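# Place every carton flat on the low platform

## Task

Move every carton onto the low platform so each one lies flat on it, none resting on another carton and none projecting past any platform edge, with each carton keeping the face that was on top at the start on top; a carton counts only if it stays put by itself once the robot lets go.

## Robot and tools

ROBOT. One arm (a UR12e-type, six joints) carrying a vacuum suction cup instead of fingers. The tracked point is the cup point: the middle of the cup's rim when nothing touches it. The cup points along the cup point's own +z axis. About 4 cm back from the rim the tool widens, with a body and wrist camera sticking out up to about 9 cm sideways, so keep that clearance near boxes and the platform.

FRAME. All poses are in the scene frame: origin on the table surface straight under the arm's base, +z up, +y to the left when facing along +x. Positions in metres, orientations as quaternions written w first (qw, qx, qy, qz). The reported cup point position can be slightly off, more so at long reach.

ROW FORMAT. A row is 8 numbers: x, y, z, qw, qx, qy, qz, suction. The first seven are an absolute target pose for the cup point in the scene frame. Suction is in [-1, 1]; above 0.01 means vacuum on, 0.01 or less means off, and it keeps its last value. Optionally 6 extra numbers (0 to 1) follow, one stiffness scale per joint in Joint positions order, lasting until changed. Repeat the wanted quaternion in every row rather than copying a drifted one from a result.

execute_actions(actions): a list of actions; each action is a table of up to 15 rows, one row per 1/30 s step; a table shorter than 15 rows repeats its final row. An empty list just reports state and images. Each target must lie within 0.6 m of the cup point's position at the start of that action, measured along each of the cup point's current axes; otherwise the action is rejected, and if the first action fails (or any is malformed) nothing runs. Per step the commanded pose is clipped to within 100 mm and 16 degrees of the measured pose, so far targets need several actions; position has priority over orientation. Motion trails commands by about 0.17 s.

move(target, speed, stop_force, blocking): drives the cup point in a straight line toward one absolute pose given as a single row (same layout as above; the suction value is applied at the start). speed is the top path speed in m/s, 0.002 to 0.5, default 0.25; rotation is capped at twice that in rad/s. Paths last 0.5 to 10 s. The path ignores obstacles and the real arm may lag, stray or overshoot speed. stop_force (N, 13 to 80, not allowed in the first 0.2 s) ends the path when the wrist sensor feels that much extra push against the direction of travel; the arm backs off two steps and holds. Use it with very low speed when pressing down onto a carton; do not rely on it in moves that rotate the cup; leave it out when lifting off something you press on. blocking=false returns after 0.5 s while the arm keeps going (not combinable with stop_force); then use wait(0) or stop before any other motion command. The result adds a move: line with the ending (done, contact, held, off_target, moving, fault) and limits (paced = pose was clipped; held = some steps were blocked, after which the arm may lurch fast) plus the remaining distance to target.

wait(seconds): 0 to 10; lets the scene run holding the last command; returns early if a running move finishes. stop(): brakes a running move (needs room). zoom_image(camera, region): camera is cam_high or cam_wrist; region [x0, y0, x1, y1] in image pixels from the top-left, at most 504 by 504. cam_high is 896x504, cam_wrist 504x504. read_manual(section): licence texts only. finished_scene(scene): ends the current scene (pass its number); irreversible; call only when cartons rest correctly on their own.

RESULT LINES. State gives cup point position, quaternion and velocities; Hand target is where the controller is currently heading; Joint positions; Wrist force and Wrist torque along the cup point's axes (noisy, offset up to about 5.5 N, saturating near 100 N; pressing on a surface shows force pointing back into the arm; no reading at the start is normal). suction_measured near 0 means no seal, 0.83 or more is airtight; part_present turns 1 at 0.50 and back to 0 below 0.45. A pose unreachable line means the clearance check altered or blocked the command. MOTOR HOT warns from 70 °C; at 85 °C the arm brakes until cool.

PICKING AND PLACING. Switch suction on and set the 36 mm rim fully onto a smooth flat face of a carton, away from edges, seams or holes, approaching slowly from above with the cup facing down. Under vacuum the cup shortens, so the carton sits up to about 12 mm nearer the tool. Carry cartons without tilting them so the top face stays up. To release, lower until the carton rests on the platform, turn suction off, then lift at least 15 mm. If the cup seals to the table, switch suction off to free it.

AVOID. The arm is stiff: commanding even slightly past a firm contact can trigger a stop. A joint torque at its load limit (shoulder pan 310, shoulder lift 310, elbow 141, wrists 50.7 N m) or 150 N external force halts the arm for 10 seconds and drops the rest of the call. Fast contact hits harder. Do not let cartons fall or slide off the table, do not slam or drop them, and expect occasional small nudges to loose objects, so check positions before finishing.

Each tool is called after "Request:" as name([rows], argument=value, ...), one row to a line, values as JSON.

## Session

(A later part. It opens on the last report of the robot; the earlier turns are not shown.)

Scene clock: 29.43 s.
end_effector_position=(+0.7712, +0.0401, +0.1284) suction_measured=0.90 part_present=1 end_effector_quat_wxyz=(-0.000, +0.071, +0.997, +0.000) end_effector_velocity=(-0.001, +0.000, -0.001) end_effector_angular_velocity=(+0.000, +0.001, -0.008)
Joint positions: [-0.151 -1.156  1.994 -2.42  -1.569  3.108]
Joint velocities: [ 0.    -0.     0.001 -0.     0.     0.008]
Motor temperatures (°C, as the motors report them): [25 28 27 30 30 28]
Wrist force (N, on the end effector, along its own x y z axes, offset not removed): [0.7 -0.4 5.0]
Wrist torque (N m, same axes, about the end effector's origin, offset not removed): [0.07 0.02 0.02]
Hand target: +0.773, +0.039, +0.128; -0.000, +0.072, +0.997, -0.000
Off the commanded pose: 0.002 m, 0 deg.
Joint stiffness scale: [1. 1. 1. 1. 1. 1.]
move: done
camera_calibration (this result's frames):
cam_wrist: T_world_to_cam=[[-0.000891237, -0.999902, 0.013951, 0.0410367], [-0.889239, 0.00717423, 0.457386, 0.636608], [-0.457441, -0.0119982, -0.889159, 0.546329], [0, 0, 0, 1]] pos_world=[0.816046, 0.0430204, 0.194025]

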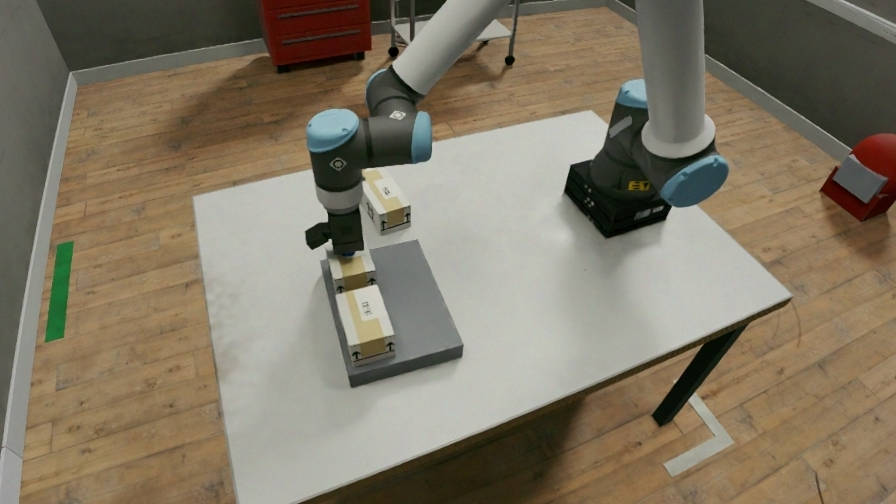

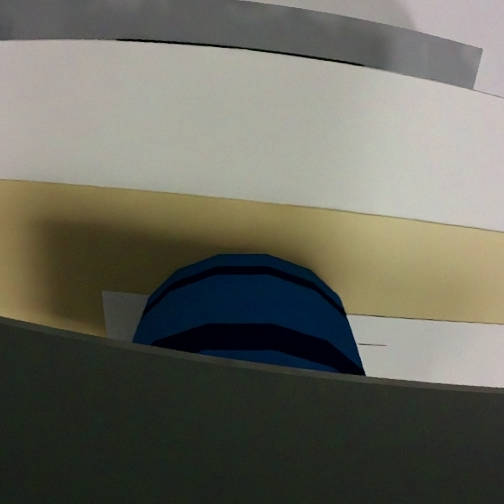

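Request:
move(target=[0.772,0.043,0.08,0,0.072,0.997,0,1], speed=0.02, stop_force=15)

Request:
execute_actions([
  [[0.776,0.043,0.116,0,0.072,0.997,0,-1]],
])

Request:
move(target=[0.765,0.03,0.18,0,0.072,0.997,0,-1])

Request:
move(target=[0.622,-0.182,0.088,0,0,1,0,-1], speed=0.4)

Request:
move(target=[0.622,-0.182,0.04,0,0,1,0,1], speed=0.02, stop_force=15)

Request:
move(target=[0.624,-0.18,0.17,0,0,1,0,1])

Request:
move(target=[0.678,0.203,0.128,0,0.072,0.997,0,1], speed=0.35)

Scene clock: 31.93 s.
end_effector_position=(+0.7757, +0.0394, +0.1121) suction_measured=0.90 part_present=1 end_effector_quat_wxyz=(+0.005, +0.072, +0.997, -0.000) end_effector_velocity=(-0.001, +0.000, -0.001) end_effector_angular_velocity=(+0.000, +0.006, +0.000)
Joint positions: [-0.151 -1.131  1.999 -2.461 -1.57   3.11 ]
Joint velocities: [-0.     0.001 -0.     0.005 -0.001 -0.   ]
Motor temperatures (°C, as the motors report them): [25 28 27 30 30 28]
Wrist force (N, on the end effector, along its own x y z axes, offset not removed): [6.3 2.8 -1.2]
Wrist torque (N m, same axes, about the end effector's origin, offset not removed): [0.27 -0.71 0.01]
Hand target: +0.775, +0.039, +0.112; +0.004, +0.072, +0.997, -0.000
Off the commanded pose: 0.032 m, 1 deg.
Joint stiffness scale: [1. 1. 1. 1. 1. 1.]
move: contact
camera_calibration (this result's frames):
cam_wrist: T_world_to_cam=[[-0.00324972, -0.999864, 0.0161733, 0.0421], [-0.894516, 0.0101365, 0.446922, 0.653211], [-0.447025, -0.0130149, -0.894427, 0.526418], [0, 0, 0, 1]] pos_world=[0.819766, 0.0423242, 0.178227]

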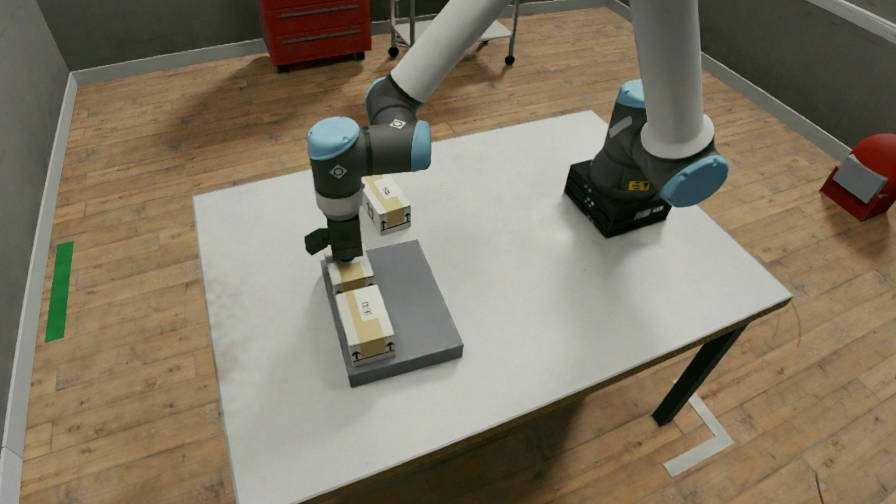

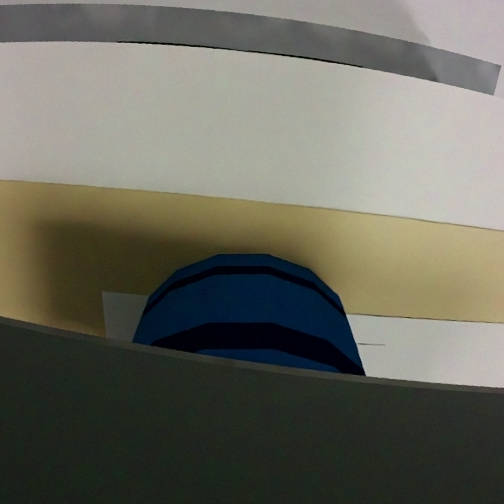

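Scene clock: 32.43 s.
end_effector_position=(+0.7769, +0.0401, +0.1195) suction_measured=0.00 part_present=0 end_effector_quat_wxyz=(+0.003, +0.073, +0.997, -0.000) end_effector_velocity=(-0.000, +0.000, +0.001) end_effector_angular_velocity=(+0.000, +0.005, -0.002)
Joint positions: [-0.149 -1.139  1.991 -2.441 -1.57   3.114]
Joint velocities: [ 0.001  0.    -0.003  0.008 -0.001  0.002]
Motor temperatures (°C, as the motors report them): [25 28 27 30 30 28]
Wrist force (N, on the end effector, along its own x y z axes, offset not removed): [2.7 3.4 -5.1]
Wrist torque (N m, same axes, about the end effector's origin, offset not removed): [0.99 0.07 -0.06]
Hand target: +0.776, +0.043, +0.116; +0.000, +0.072, +0.997, -0.000
Off the commanded pose: 0.005 m, 0 deg.
Joint stiffness scale: [1. 1. 1. 1. 1. 1.]
camera_calibration (this result's frames):
cam_wrist: T_world_to_cam=[[-0.00523087, -0.999864, 0.0156315, 0.0442661], [-0.892379, 0.0117214, 0.451134, 0.648654], [-0.451256, -0.0115894, -0.892319, 0.536562], [0, 0, 0, 1]] pos_world=[0.821204, 0.0428754, 0.185463]

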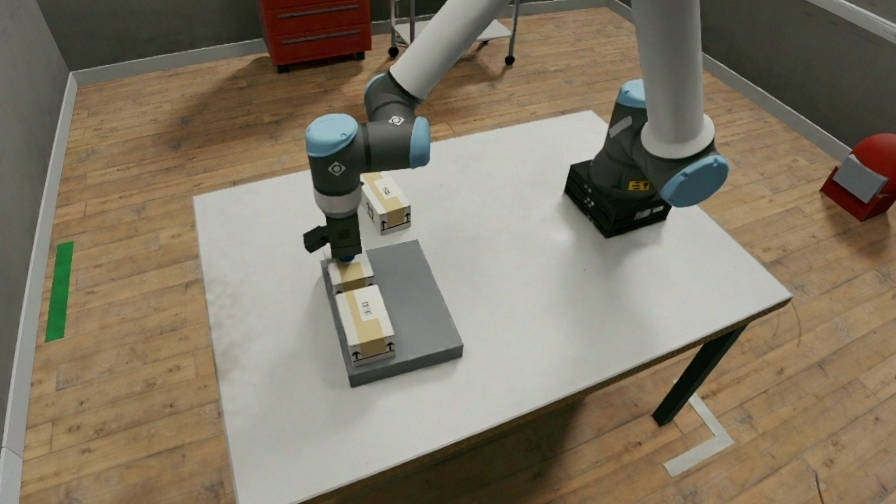

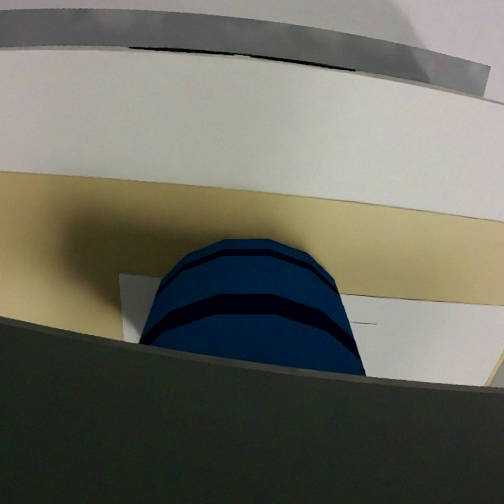

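Scene clock: 33.53 s.
end_effector_position=(+0.7651, +0.0318, +0.1803) suction_measured=0.00 part_present=0 end_effector_quat_wxyz=(+0.001, +0.071, +0.997, -0.000) end_effector_velocity=(-0.001, -0.001, -0.001) end_effector_angular_velocity=(+0.001, +0.005, -0.001)
Joint positions: [-0.163 -1.232  1.984 -2.336 -1.57   3.096]
Joint velocities: [-0.001  0.001  0.001  0.003  0.    -0.001]
Motor temperatures (°C, as the motors report them): [25 28 27 30 30 28]
Wrist force (N, on the end effector, along its own x y z axes, offset not removed): [1.4 0.2 -5.4]
Wrist torque (N m, same axes, about the end effector's origin, offset not removed): [0.23 -0.10 -0.25]
Hand target: +0.765, +0.030, +0.180; +0.000, +0.072, +0.997, +0.000
Off the commanded pose: 0.002 m, 0 deg.
Joint stiffness scale: [1. 1. 1. 1. 1. 1.]
move: done
camera_calibration (this result's frames):
cam_wrist: T_world_to_cam=[[-0.00138705, -0.999886, 0.0150267, 0.0321737], [-0.890254, 0.00807878, 0.455392, 0.608523], [-0.455462, -0.0127459, -0.890164, 0.588307], [0, 0, 0, 1]] pos_world=[0.809736, 0.0347525, 0.246089]

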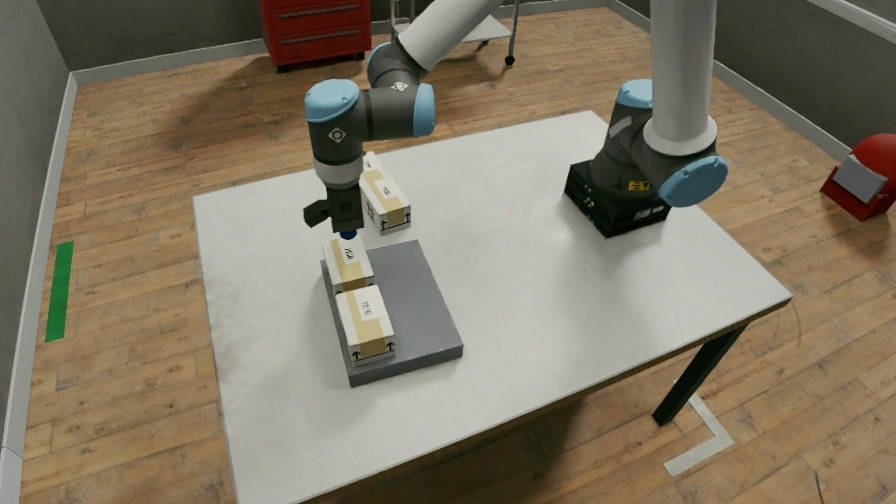

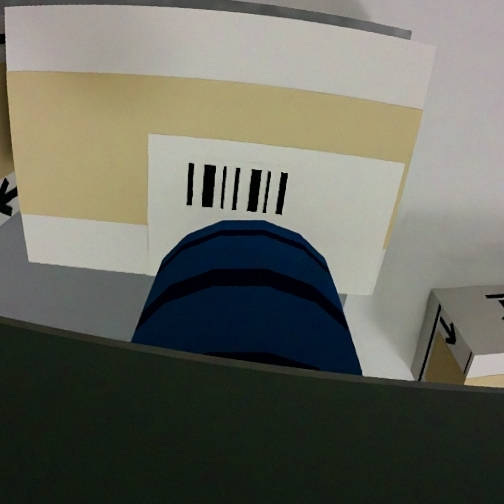

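Scene clock: 35.00 s.
end_effector_position=(+0.6241, -0.1809, +0.0894) suction_measured=0.00 part_present=0 end_effector_quat_wxyz=(+0.001, -0.000, +1.000, -0.001) end_effector_velocity=(+0.001, +0.000, +0.001) end_effector_angular_velocity=(-0.001, -0.009, +0.012)
Joint positions: [-0.53  -1.24   2.251 -2.594 -1.566  2.586]
Joint velocities: [-0.    -0.002  0.002 -0.009  0.003 -0.013]
Motor temperatures (°C, as the motors report them): [25 28 27 30 30 28]
Wrist force (N, on the end effector, along its own x y z axes, offset not removed): [4.1 7.3 3.5]
Wrist torque (N m, same axes, about the end effector's origin, offset not removed): [1.19 -0.69 0.09]
Hand target: +0.622, -0.181, +0.088; +0.000, +0.000, +1.000, +0.000
Off the commanded pose: 0.003 m, 0 deg.
Joint stiffness scale: [1. 1. 1. 1. 1. 1.]
move: done
camera_calibration (this result's frames):
cam_wrist: T_world_to_cam=[[0.141375, -0.989824, 0.0161718, -0.266709], [-0.882203, -0.118558, 0.4557, 0.498181], [-0.449145, -0.0786912, -0.889987, 0.424592], [0, 0, 0, 1]] pos_world=[0.667907, -0.17152, 0.155174]

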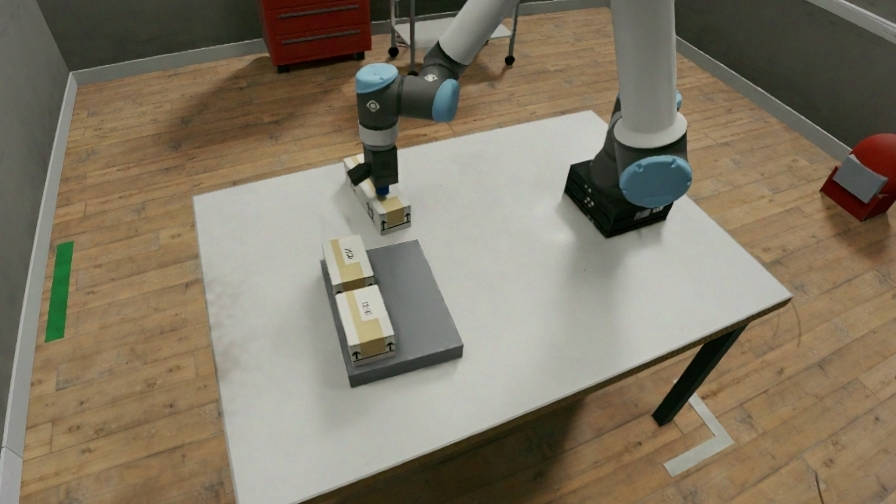

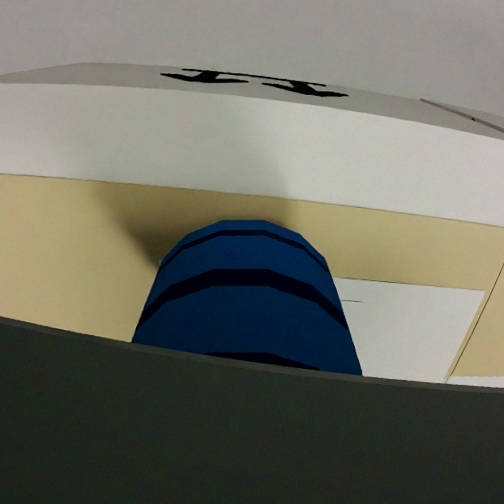

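Scene clock: 37.10 s.
end_effector_position=(+0.6281, -0.1835, +0.0639) suction_measured=0.90 part_present=1 end_effector_quat_wxyz=(+0.007, -0.001, +1.000, -0.004) end_effector_velocity=(-0.001, +0.001, -0.000) end_effector_angular_velocity=(+0.003, +0.004, -0.002)
Joint positions: [-0.53  -1.19   2.257 -2.665 -1.566  2.585]
Joint velocities: [-0.001 -0.001  0.     0.006  0.     0.001]
Motor temperatures (°C, as the motors report them): [25 28 27 30 30 28]
Wrist force (N, on the end effector, along its own x y z axes, offset not removed): [-1.7 5.8 -8.6]
Wrist torque (N m, same axes, about the end effector's origin, offset not removed): [0.77 0.26 -0.12]
Hand target: +0.627, -0.183, +0.064; +0.005, -0.001, +1.000, -0.003
Off the commanded pose: 0.025 m, 1 deg.
Joint stiffness scale: [1. 1. 1. 1. 1. 1.]
move: contact
camera_calibration (this result's frames):
cam_wrist: T_world_to_cam=[[0.141918, -0.98956, 0.025114, -0.270306], [-0.887538, -0.11597, 0.445901, 0.517446], [-0.438333, -0.0855712, -0.89473, 0.395657], [0, 0, 0, 1]] pos_world=[0.671044, -0.173619, 0.130065]

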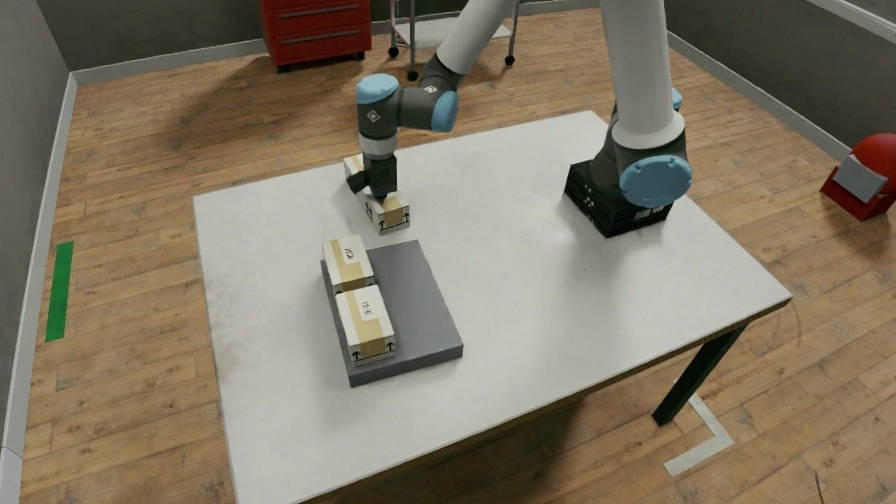

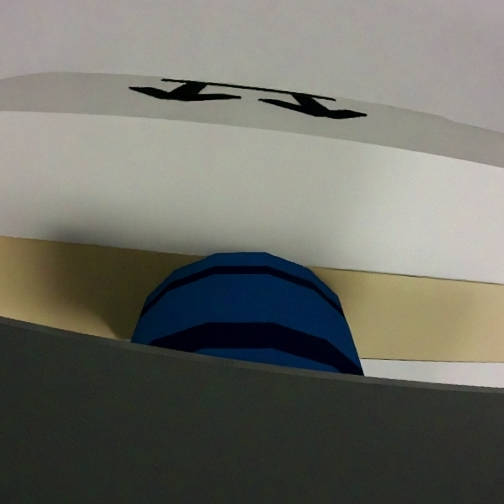

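Scene clock: 38.30 s.
end_effector_position=(+0.6233, -0.1799, +0.1690) suction_measured=0.90 part_present=1 end_effector_quat_wxyz=(-0.000, -0.000, +1.000, -0.000) end_effector_velocity=(-0.001, +0.001, -0.001) end_effector_angular_velocity=(+0.004, +0.005, +0.000)
Joint positions: [-0.53  -1.374  2.214 -2.421 -1.566  2.586]
Joint velocities: [ 0.     0.001 -0.001  0.007  0.    -0.   ]
Motor temperatures (°C, as the motors report them): [25 28 27 30 30 28]
Wrist force (N, on the end effector, along its own x y z axes, offset not removed): [0.7 4.3 10.0]
Wrist torque (N m, same axes, about the end effector's origin, offset not removed): [0.54 -0.38 -0.09]
Hand target: +0.624, -0.180, +0.170; -0.000, +0.000, +1.000, -0.000
Off the commanded pose: 0.001 m, 0 deg.
Joint stiffness scale: [1. 1. 1. 1. 1. 1.]
move: done
camera_calibration (this result's frames):
cam_wrist: T_world_to_cam=[[0.141197, -0.989875, 0.0145319, -0.266558], [-0.881339, -0.119002, 0.457253, 0.460486], [-0.450894, -0.0773702, -0.889218, 0.496303], [0, 0, 0, 1]] pos_world=[0.667261, -0.170661, 0.234637]

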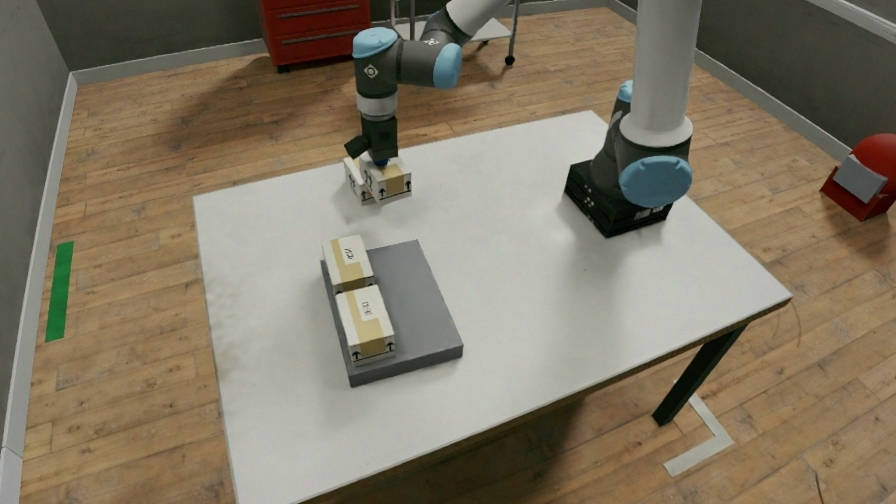

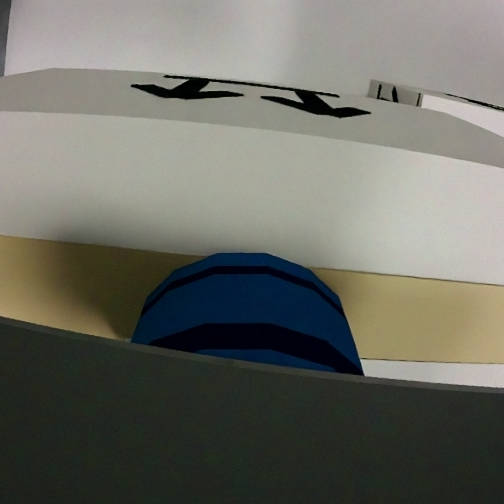

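Scene clock: 40.20 s.
end_effector_position=(+0.6764, +0.2018, +0.1281) suction_measured=0.90 part_present=1 end_effector_quat_wxyz=(-0.000, +0.072, +0.997, +0.000) end_effector_velocity=(-0.000, -0.001, +0.000) end_effector_angular_velocity=(-0.002, +0.002, -0.008)
Joint positions: [ 0.067 -1.236  2.126 -2.472 -1.572  3.326]
Joint velocities: [-0.    -0.001 -0.     0.003 -0.002  0.008]
Motor temperatures (°C, as the motors report them): [25 28 27 30 30 28]
Wrist force (N, on the end effector, along its own x y z axes, offset not removed): [7.2 4.4 0.4]
Wrist torque (N m, same axes, about the end effector's origin, offset not removed): [0.77 -1.09 0.04]
Hand target: +0.678, +0.202, +0.128; -0.000, +0.072, +0.997, -0.001
Off the commanded pose: 0.002 m, 0 deg.
Joint stiffness scale: [1. 1. 1. 1. 1. 1.]
move: done
camera_calibration (this result's frames):
cam_wrist: T_world_to_cam=[[-0.00185236, -0.999895, 0.0143402, 0.203256], [-0.889181, 0.00820833, 0.457481, 0.550914], [-0.457551, -0.0119036, -0.889104, 0.5047], [0, 0, 0, 1]] pos_world=[0.721165, 0.20472, 0.193783]

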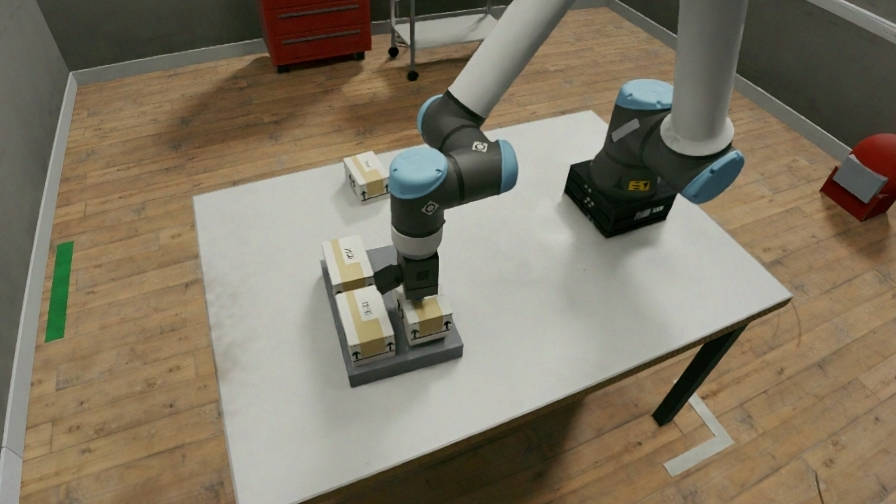

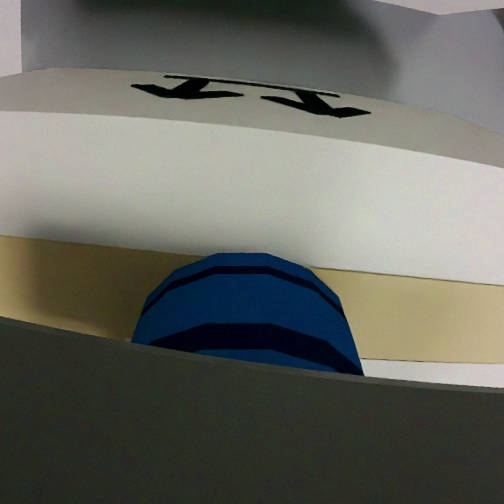

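Request:
move(target=[0.692,0.2,0.124,0,0.072,0.997,0,1], speed=0.05)

Request:
move(target=[0.692,0.2,0.08,0,0.072,0.997,0,1], speed=0.02, stop_force=15)

Request:
execute_actions([
  [[0.695,0.2,0.118,0,0.072,0.997,0,-1]],
])

Request:
move(target=[0.69,0.18,0.2,0,0.072,0.997,0,-1])

Request:
move(target=[0.632,-0.313,0.088,0,0,1,0,-1], speed=0.4)

Request:
move(target=[0.632,-0.313,0.04,0,0,1,0,1], speed=0.02, stop_force=15)

Request:
move(target=[0.634,-0.3,0.17,0,0,1,0,1])

Request:
move(target=[0.68,0.05,0.128,0,0.072,0.997,0,1], speed=0.35)

Scene clock: 41.77 s.
end_effector_position=(+0.6897, +0.2014, +0.1236) suction_measured=0.90 part_present=1 end_effector_quat_wxyz=(-0.000, +0.071, +0.997, -0.000) end_effector_velocity=(+0.002, +0.001, -0.000) end_effector_angular_velocity=(+0.000, -0.001, +0.003)
Joint positions: [ 0.065 -1.214  2.104 -2.471 -1.572  3.325]
Joint velocities: [ 0.001  0.002 -0.003 -0.     0.    -0.003]
Motor temperatures (°C, as the motors report them): [25 28 27 30 30 28]
Wrist force (N, on the end effector, along its own x y z axes, offset not removed): [5.8 10.4 3.4]
Wrist torque (N m, same axes, about the end effector's origin, offset not removed): [1.93 -1.27 -0.20]
Hand target: +0.692, +0.200, +0.124; +0.000, +0.072, +0.997, +0.000
Off the commanded pose: 0.003 m, 0 deg.
Joint stiffness scale: [1. 1. 1. 1. 1. 1.]
move: done
camera_calibration (this result's frames):
cam_wrist: T_world_to_cam=[[-0.00164621, -0.999892, 0.014582, 0.202738], [-0.889238, 0.00813416, 0.457373, 0.564882], [-0.457443, -0.0122139, -0.889155, 0.506769], [0, 0, 0, 1]] pos_world=[0.734466, 0.204311, 0.189278]

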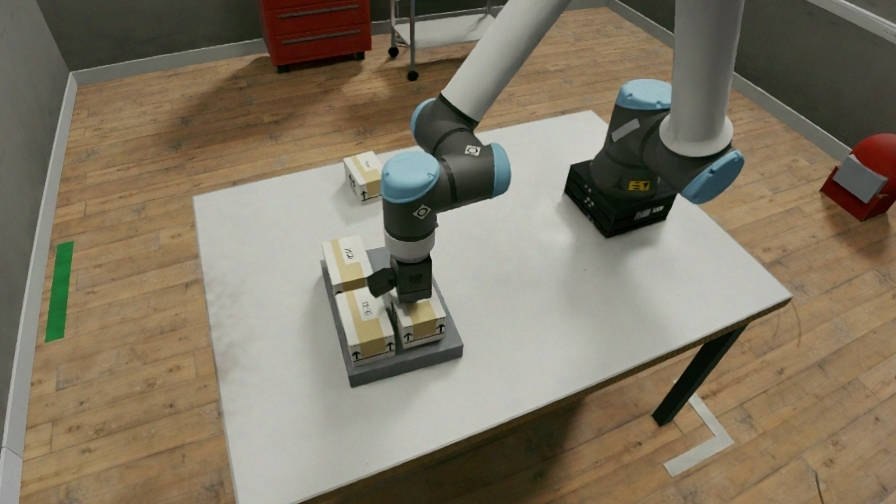

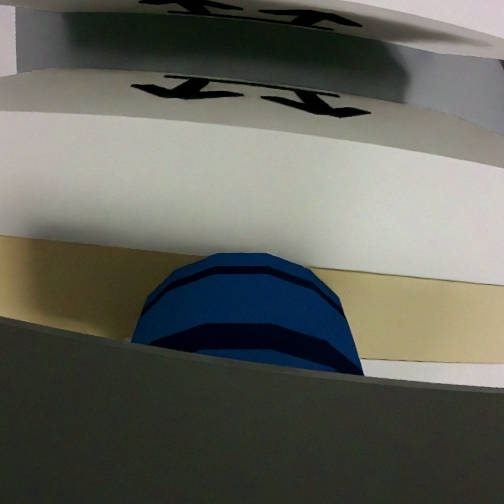

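Scene clock: 43.20 s.
end_effector_position=(+0.6955, +0.2017, +0.1120) suction_measured=0.90 part_present=1 end_effector_quat_wxyz=(+0.007, +0.071, +0.997, +0.001) end_effector_velocity=(-0.001, +0.000, +0.000) end_effector_angular_velocity=(-0.000, +0.004, -0.002)
Joint positions: [ 0.065 -1.192  2.105 -2.51  -1.572  3.325]
Joint velocities: [ 0.    -0.001  0.     0.005 -0.     0.002]
Motor temperatures (°C, as the motors report them): [25 28 27 30 30 28]
Wrist force (N, on the end effector, along its own x y z axes, offset not removed): [3.7 3.9 -5.2]
Wrist torque (N m, same axes, about the end effector's origin, offset not removed): [0.63 -0.47 -0.25]
Hand target: +0.695, +0.202, +0.112; +0.005, +0.071, +0.997, +0.001
Off the commanded pose: 0.032 m, 1 deg.
Joint stiffness scale: [1. 1. 1. 1. 1. 1.]
move: contact
camera_calibration (this result's frames):
cam_wrist: T_world_to_cam=[[-0.00186211, -0.999901, 0.0139768, 0.203387], [-0.895768, 0.00788082, 0.444452, 0.581448], [-0.444518, -0.0116924, -0.895694, 0.490699], [0, 0, 0, 1]] pos_world=[0.739346, 0.204522, 0.178248]

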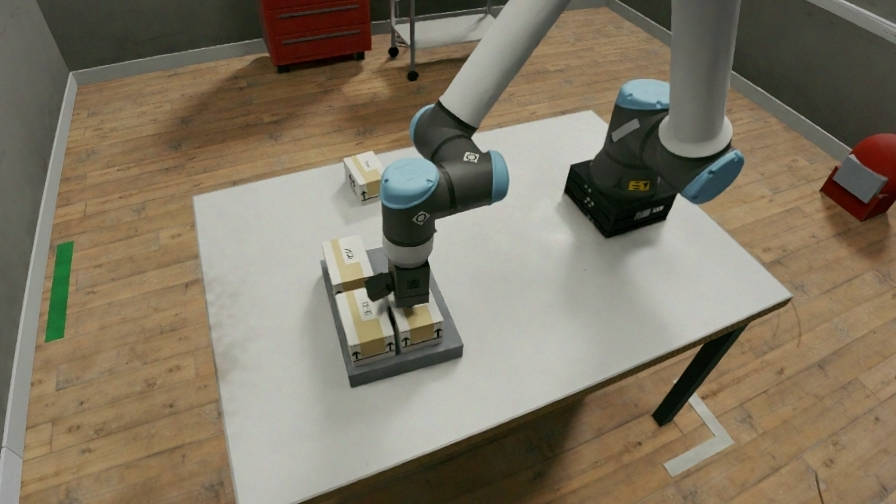

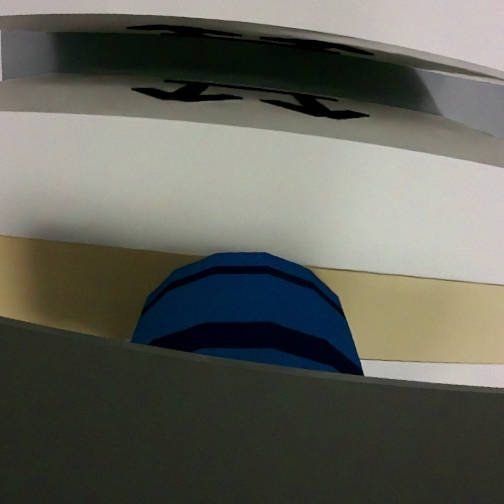

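Scene clock: 43.70 s.
end_effector_position=(+0.6957, +0.2016, +0.1207) suction_measured=0.00 part_present=0 end_effector_quat_wxyz=(+0.003, +0.071, +0.997, +0.000) end_effector_velocity=(-0.001, -0.000, +0.000) end_effector_angular_velocity=(-0.001, +0.008, +0.001)
Joint positions: [ 0.065 -1.203  2.097 -2.483 -1.572  3.325]
Joint velocities: [-0.     0.    -0.003  0.012 -0.001 -0.001]
Motor temperatures (°C, as the motors report them): [25 28 27 30 30 28]
Wrist force (N, on the end effector, along its own x y z axes, offset not removed): [-0.3 2.5 -5.6]
Wrist torque (N m, same axes, about the end effector's origin, offset not removed): [0.71 -0.18 -0.03]
Hand target: +0.695, +0.200, +0.118; +0.000, +0.072, +0.997, +0.000
Off the commanded pose: 0.003 m, 0 deg.
Joint stiffness scale: [1. 1. 1. 1. 1. 1.]
camera_calibration (this result's frames):
cam_wrist: T_world_to_cam=[[-0.00159638, -0.999897, 0.0142822, 0.203035], [-0.892513, 0.0078662, 0.450952, 0.574687], [-0.451018, -0.0120272, -0.892434, 0.502767], [0, 0, 0, 1]] pos_world=[0.739997, 0.20454, 0.18663]

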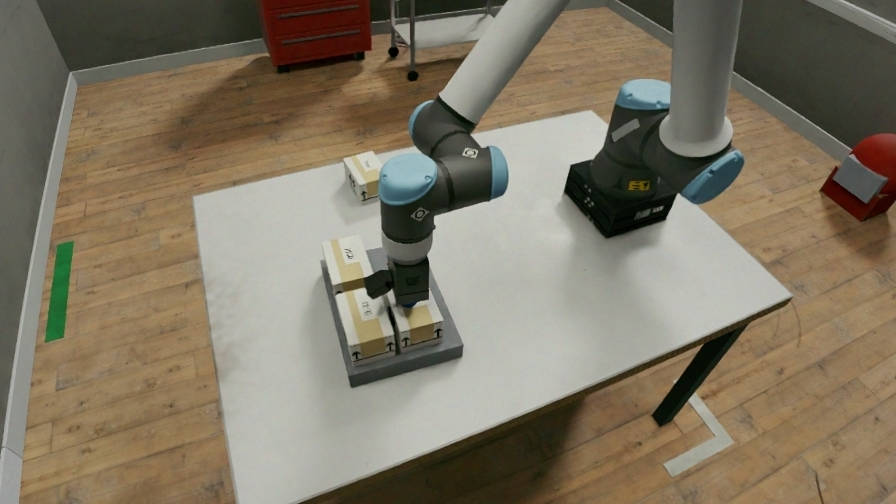

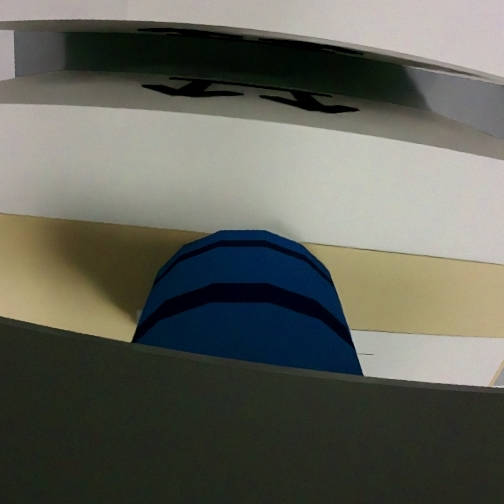

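Scene clock: 44.83 s.
end_effector_position=(+0.6897, +0.1816, +0.1999) suction_measured=0.00 part_present=0 end_effector_quat_wxyz=(+0.000, +0.071, +0.997, -0.000) end_effector_velocity=(-0.000, -0.001, +0.001) end_effector_angular_velocity=(-0.000, +0.002, -0.001)
Joint positions: [ 0.037 -1.327  2.074 -2.331 -1.572  3.296]
Joint velocities: [-0.001 -0.001 -0.001  0.004 -0.     0.   ]
Motor temperatures (°C, as the motors report them): [25 28 27 30 30 28]
Wrist force (N, on the end effector, along its own x y z axes, offset not removed): [5.3 10.1 -7.1]
Wrist torque (N m, same axes, about the end effector's origin, offset not removed): [1.61 -0.82 0.10]
Hand target: +0.690, +0.180, +0.200; +0.000, +0.072, +0.997, +0.000
Off the commanded pose: 0.002 m, 0 deg.
Joint stiffness scale: [1. 1. 1. 1. 1. 1.]
move: done
camera_calibration (this result's frames):
cam_wrist: T_world_to_cam=[[-0.00145722, -0.999888, 0.0148659, 0.181632], [-0.890063, 0.00807329, 0.455766, 0.53109], [-0.455835, -0.0125674, -0.889975, 0.57344], [0, 0, 0, 1]] pos_world=[0.734362, 0.184531, 0.265594]

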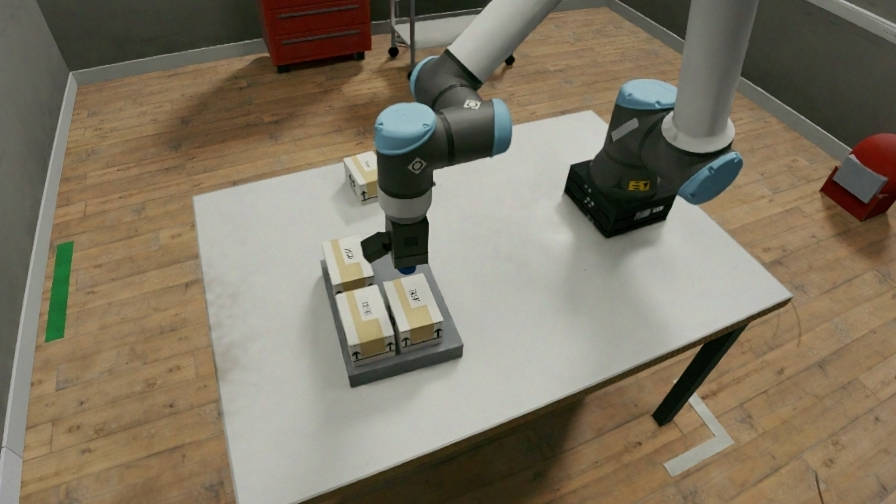

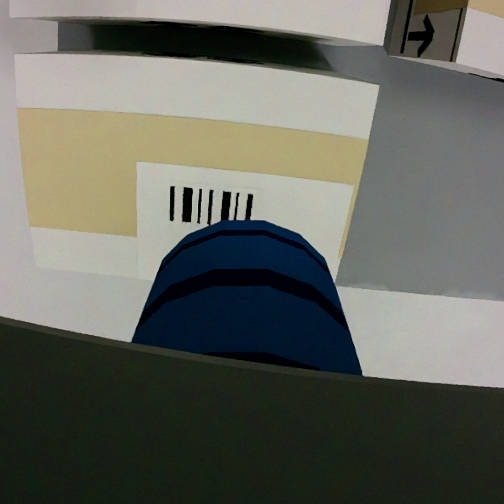

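Scene clock: 46.93 s.
end_effector_position=(+0.6302, -0.3112, +0.0873) suction_measured=0.00 part_present=0 end_effector_quat_wxyz=(-0.001, +0.001, +1.000, +0.001) end_effector_velocity=(+0.001, +0.001, +0.000) end_effector_angular_velocity=(+0.001, -0.002, +0.006)
Joint positions: [-0.687 -1.176  2.146 -2.548 -1.563  2.432]
Joint velocities: [ 0.001 -0.     0.    -0.001  0.002 -0.005]
Motor temperatures (°C, as the motors report them): [25 28 27 30 30 28]
Wrist force (N, on the end effector, along its own x y z axes, offset not removed): [1.9 9.0 -5.0]
Wrist torque (N m, same axes, about the end effector's origin, offset not removed): [1.72 -0.21 -0.10]
Hand target: +0.632, -0.312, +0.088; +0.001, +0.000, +1.000, +0.001
Off the commanded pose: 0.003 m, 0 deg.
Joint stiffness scale: [1. 1. 1. 1. 1. 1.]
move: done
camera_calibration (this result's frames):
cam_wrist: T_world_to_cam=[[0.138678, -0.990265, 0.011954, -0.394602], [-0.881212, -0.11788, 0.457787, 0.488433], [-0.451922, -0.074019, -0.888981, 0.418298], [0, 0, 0, 1]] pos_world=[0.674174, -0.302222, 0.152978]

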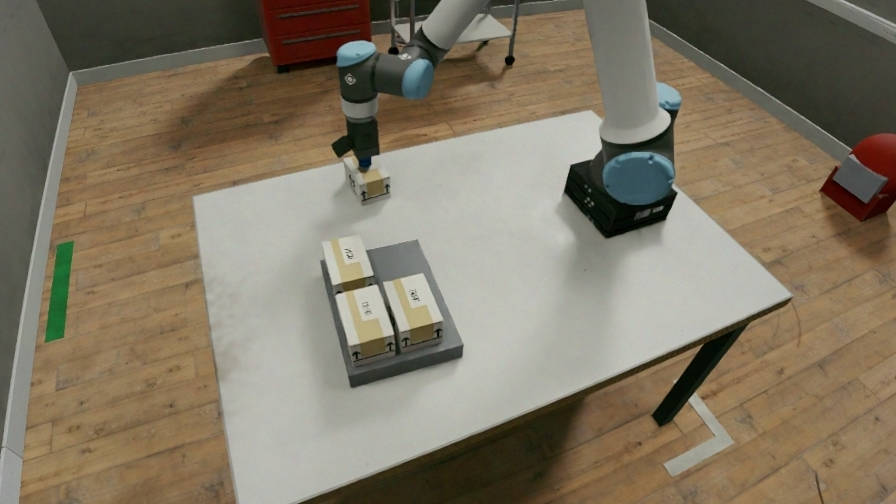

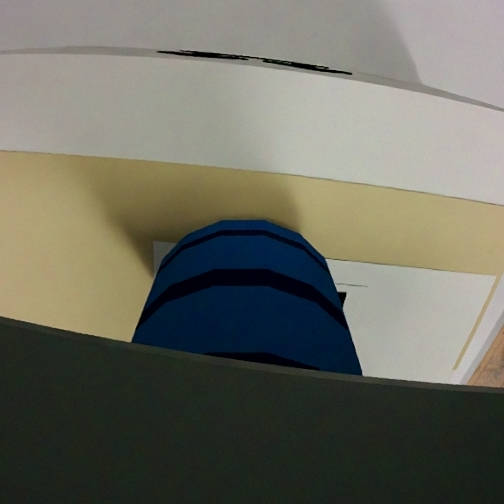

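Scene clock: 49.03 s.
end_effector_position=(+0.6361, -0.3165, +0.0639) suction_measured=0.90 part_present=1 end_effector_quat_wxyz=(+0.007, +0.001, +1.000, -0.005) end_effector_velocity=(+0.001, -0.001, +0.003) end_effector_angular_velocity=(-0.000, -0.002, -0.001)
Joint positions: [-0.687 -1.131  2.148 -2.614 -1.563  2.431]
Joint velocities: [ 0.    -0.003 -0.003  0.004  0.001  0.001]
Motor temperatures (°C, as the motors report them): [25 28 27 30 30 28]
Wrist force (N, on the end effector, along its own x y z axes, offset not removed): [-2.5 1.6 -4.8]
Wrist torque (N m, same axes, about the end effector's origin, offset not removed): [0.24 0.34 -0.29]
Hand target: +0.635, -0.316, +0.064; +0.005, +0.001, +1.000, -0.004
Off the commanded pose: 0.025 m, 1 deg.
Joint stiffness scale: [1. 1. 1. 1. 1. 1.]
move: contact
camera_calibration (this result's frames):
cam_wrist: T_world_to_cam=[[0.138817, -0.989959, 0.026666, -0.401336], [-0.887881, -0.112487, 0.44611, 0.510439], [-0.438631, -0.0856039, -0.894581, 0.388017], [0, 0, 0, 1]] pos_world=[0.679118, -0.306673, 0.130103]

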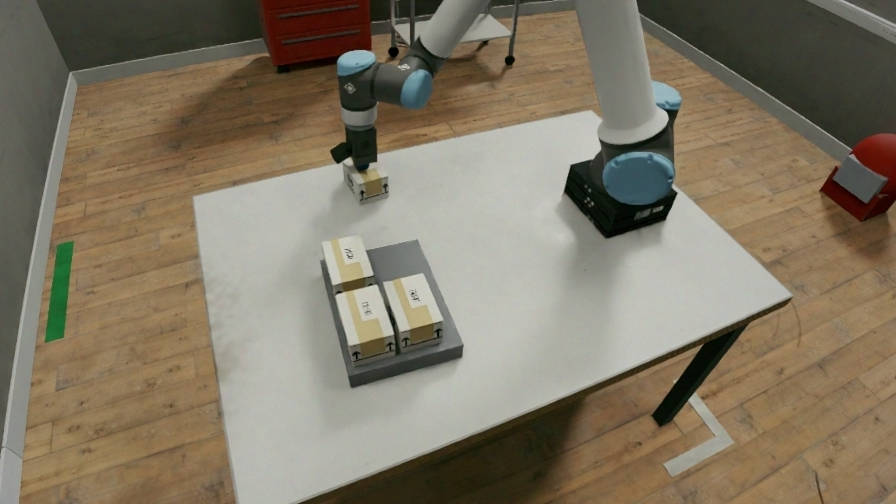

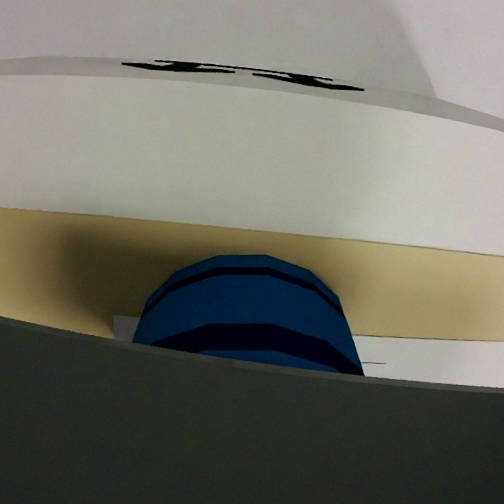

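Scene clock: 50.23 s.
end_effector_position=(+0.6337, -0.3002, +0.1692) suction_measured=0.90 part_present=1 end_effector_quat_wxyz=(+0.000, -0.000, +1.000, +0.000) end_effector_velocity=(-0.002, +0.002, -0.002) end_effector_angular_velocity=(+0.004, +0.007, +0.000)
Joint positions: [-0.672 -1.302  2.115 -2.393 -1.563  2.444]
Joint velocities: [ 0.001  0.001  0.001  0.006 -0.002 -0.   ]
Motor temperatures (°C, as the motors report them): [25 28 27 30 30 28]
Wrist force (N, on the end effector, along its own x y z axes, offset not removed): [2.3 6.1 4.8]
Wrist torque (N m, same axes, about the end effector's origin, offset not removed): [1.21 -0.45 -0.16]
Hand target: +0.634, -0.300, +0.170; -0.000, +0.000, +1.000, -0.000
Off the commanded pose: 0.001 m, 0 deg.
Joint stiffness scale: [1. 1. 1. 1. 1. 1.]
move: done
camera_calibration (this result's frames):
cam_wrist: T_world_to_cam=[[0.141081, -0.989902, 0.0137672, -0.386898], [-0.881868, -0.11934, 0.456144, 0.455644], [-0.449895, -0.0764939, -0.889799, 0.491554], [0, 0, 0, 1]] pos_world=[0.677549, -0.291014, 0.234872]

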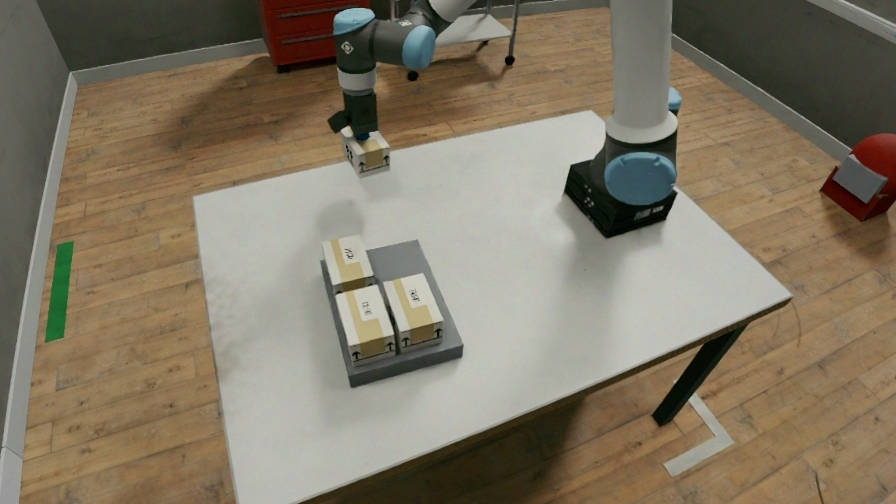

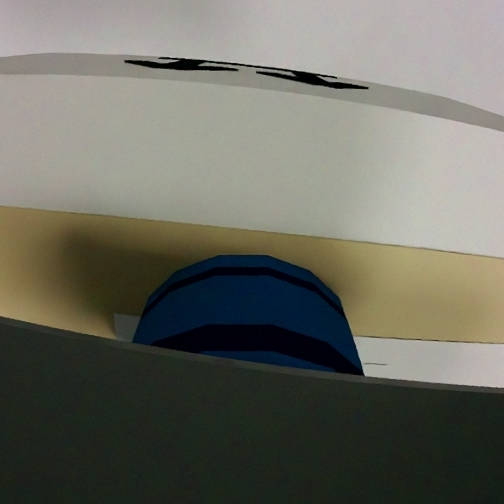

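Scene clock: 52.00 s.
end_effector_position=(+0.6779, +0.0492, +0.1281) suction_measured=0.90 part_present=1 end_effector_quat_wxyz=(-0.001, +0.072, +0.997, +0.000) end_effector_velocity=(-0.001, -0.001, -0.000) end_effector_angular_velocity=(-0.002, +0.001, -0.011)
Joint positions: [-0.162 -1.269  2.177 -2.488 -1.569  3.098]
Joint velocities: [ 0.    -0.     0.001  0.    -0.003  0.011]
Motor temperatures (°C, as the motors report them): [25 28 27 30 30 28]
Wrist force (N, on the end effector, along its own x y z axes, offset not removed): [0.9 2.6 0.4]
Wrist torque (N m, same axes, about the end effector's origin, offset not removed): [0.65 -0.39 0.04]
Hand target: +0.680, +0.049, +0.128; -0.001, +0.072, +0.997, -0.001
Off the commanded pose: 0.002 m, 0 deg.
Joint stiffness scale: [1. 1. 1. 1. 1. 1.]
move: done
camera_calibration (this result's frames):
cam_wrist: T_world_to_cam=[[-0.00187538, -0.999904, 0.0137057, 0.0506939], [-0.888779, 0.00794842, 0.458267, 0.553195], [-0.458333, -0.0113219, -0.888709, 0.504055], [0, 0, 0, 1]] pos_world=[0.722788, 0.0519989, 0.193752]

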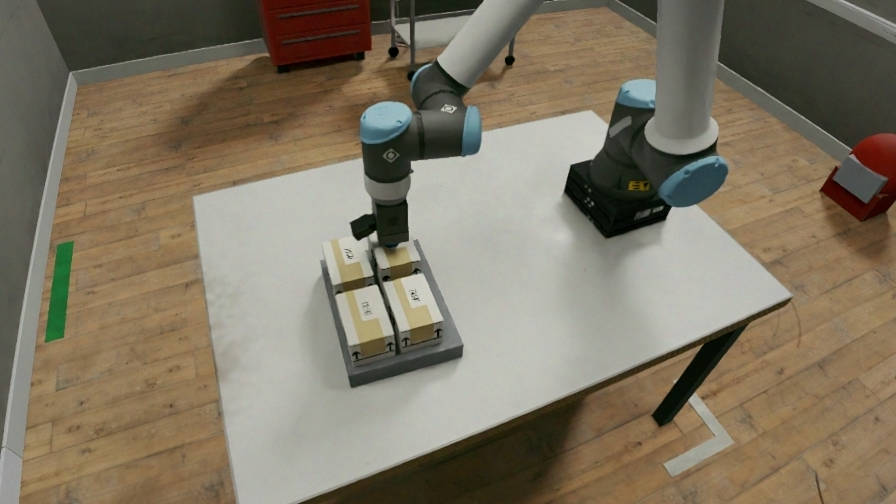

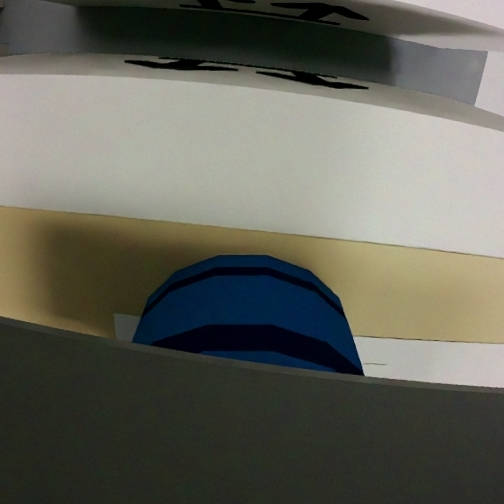

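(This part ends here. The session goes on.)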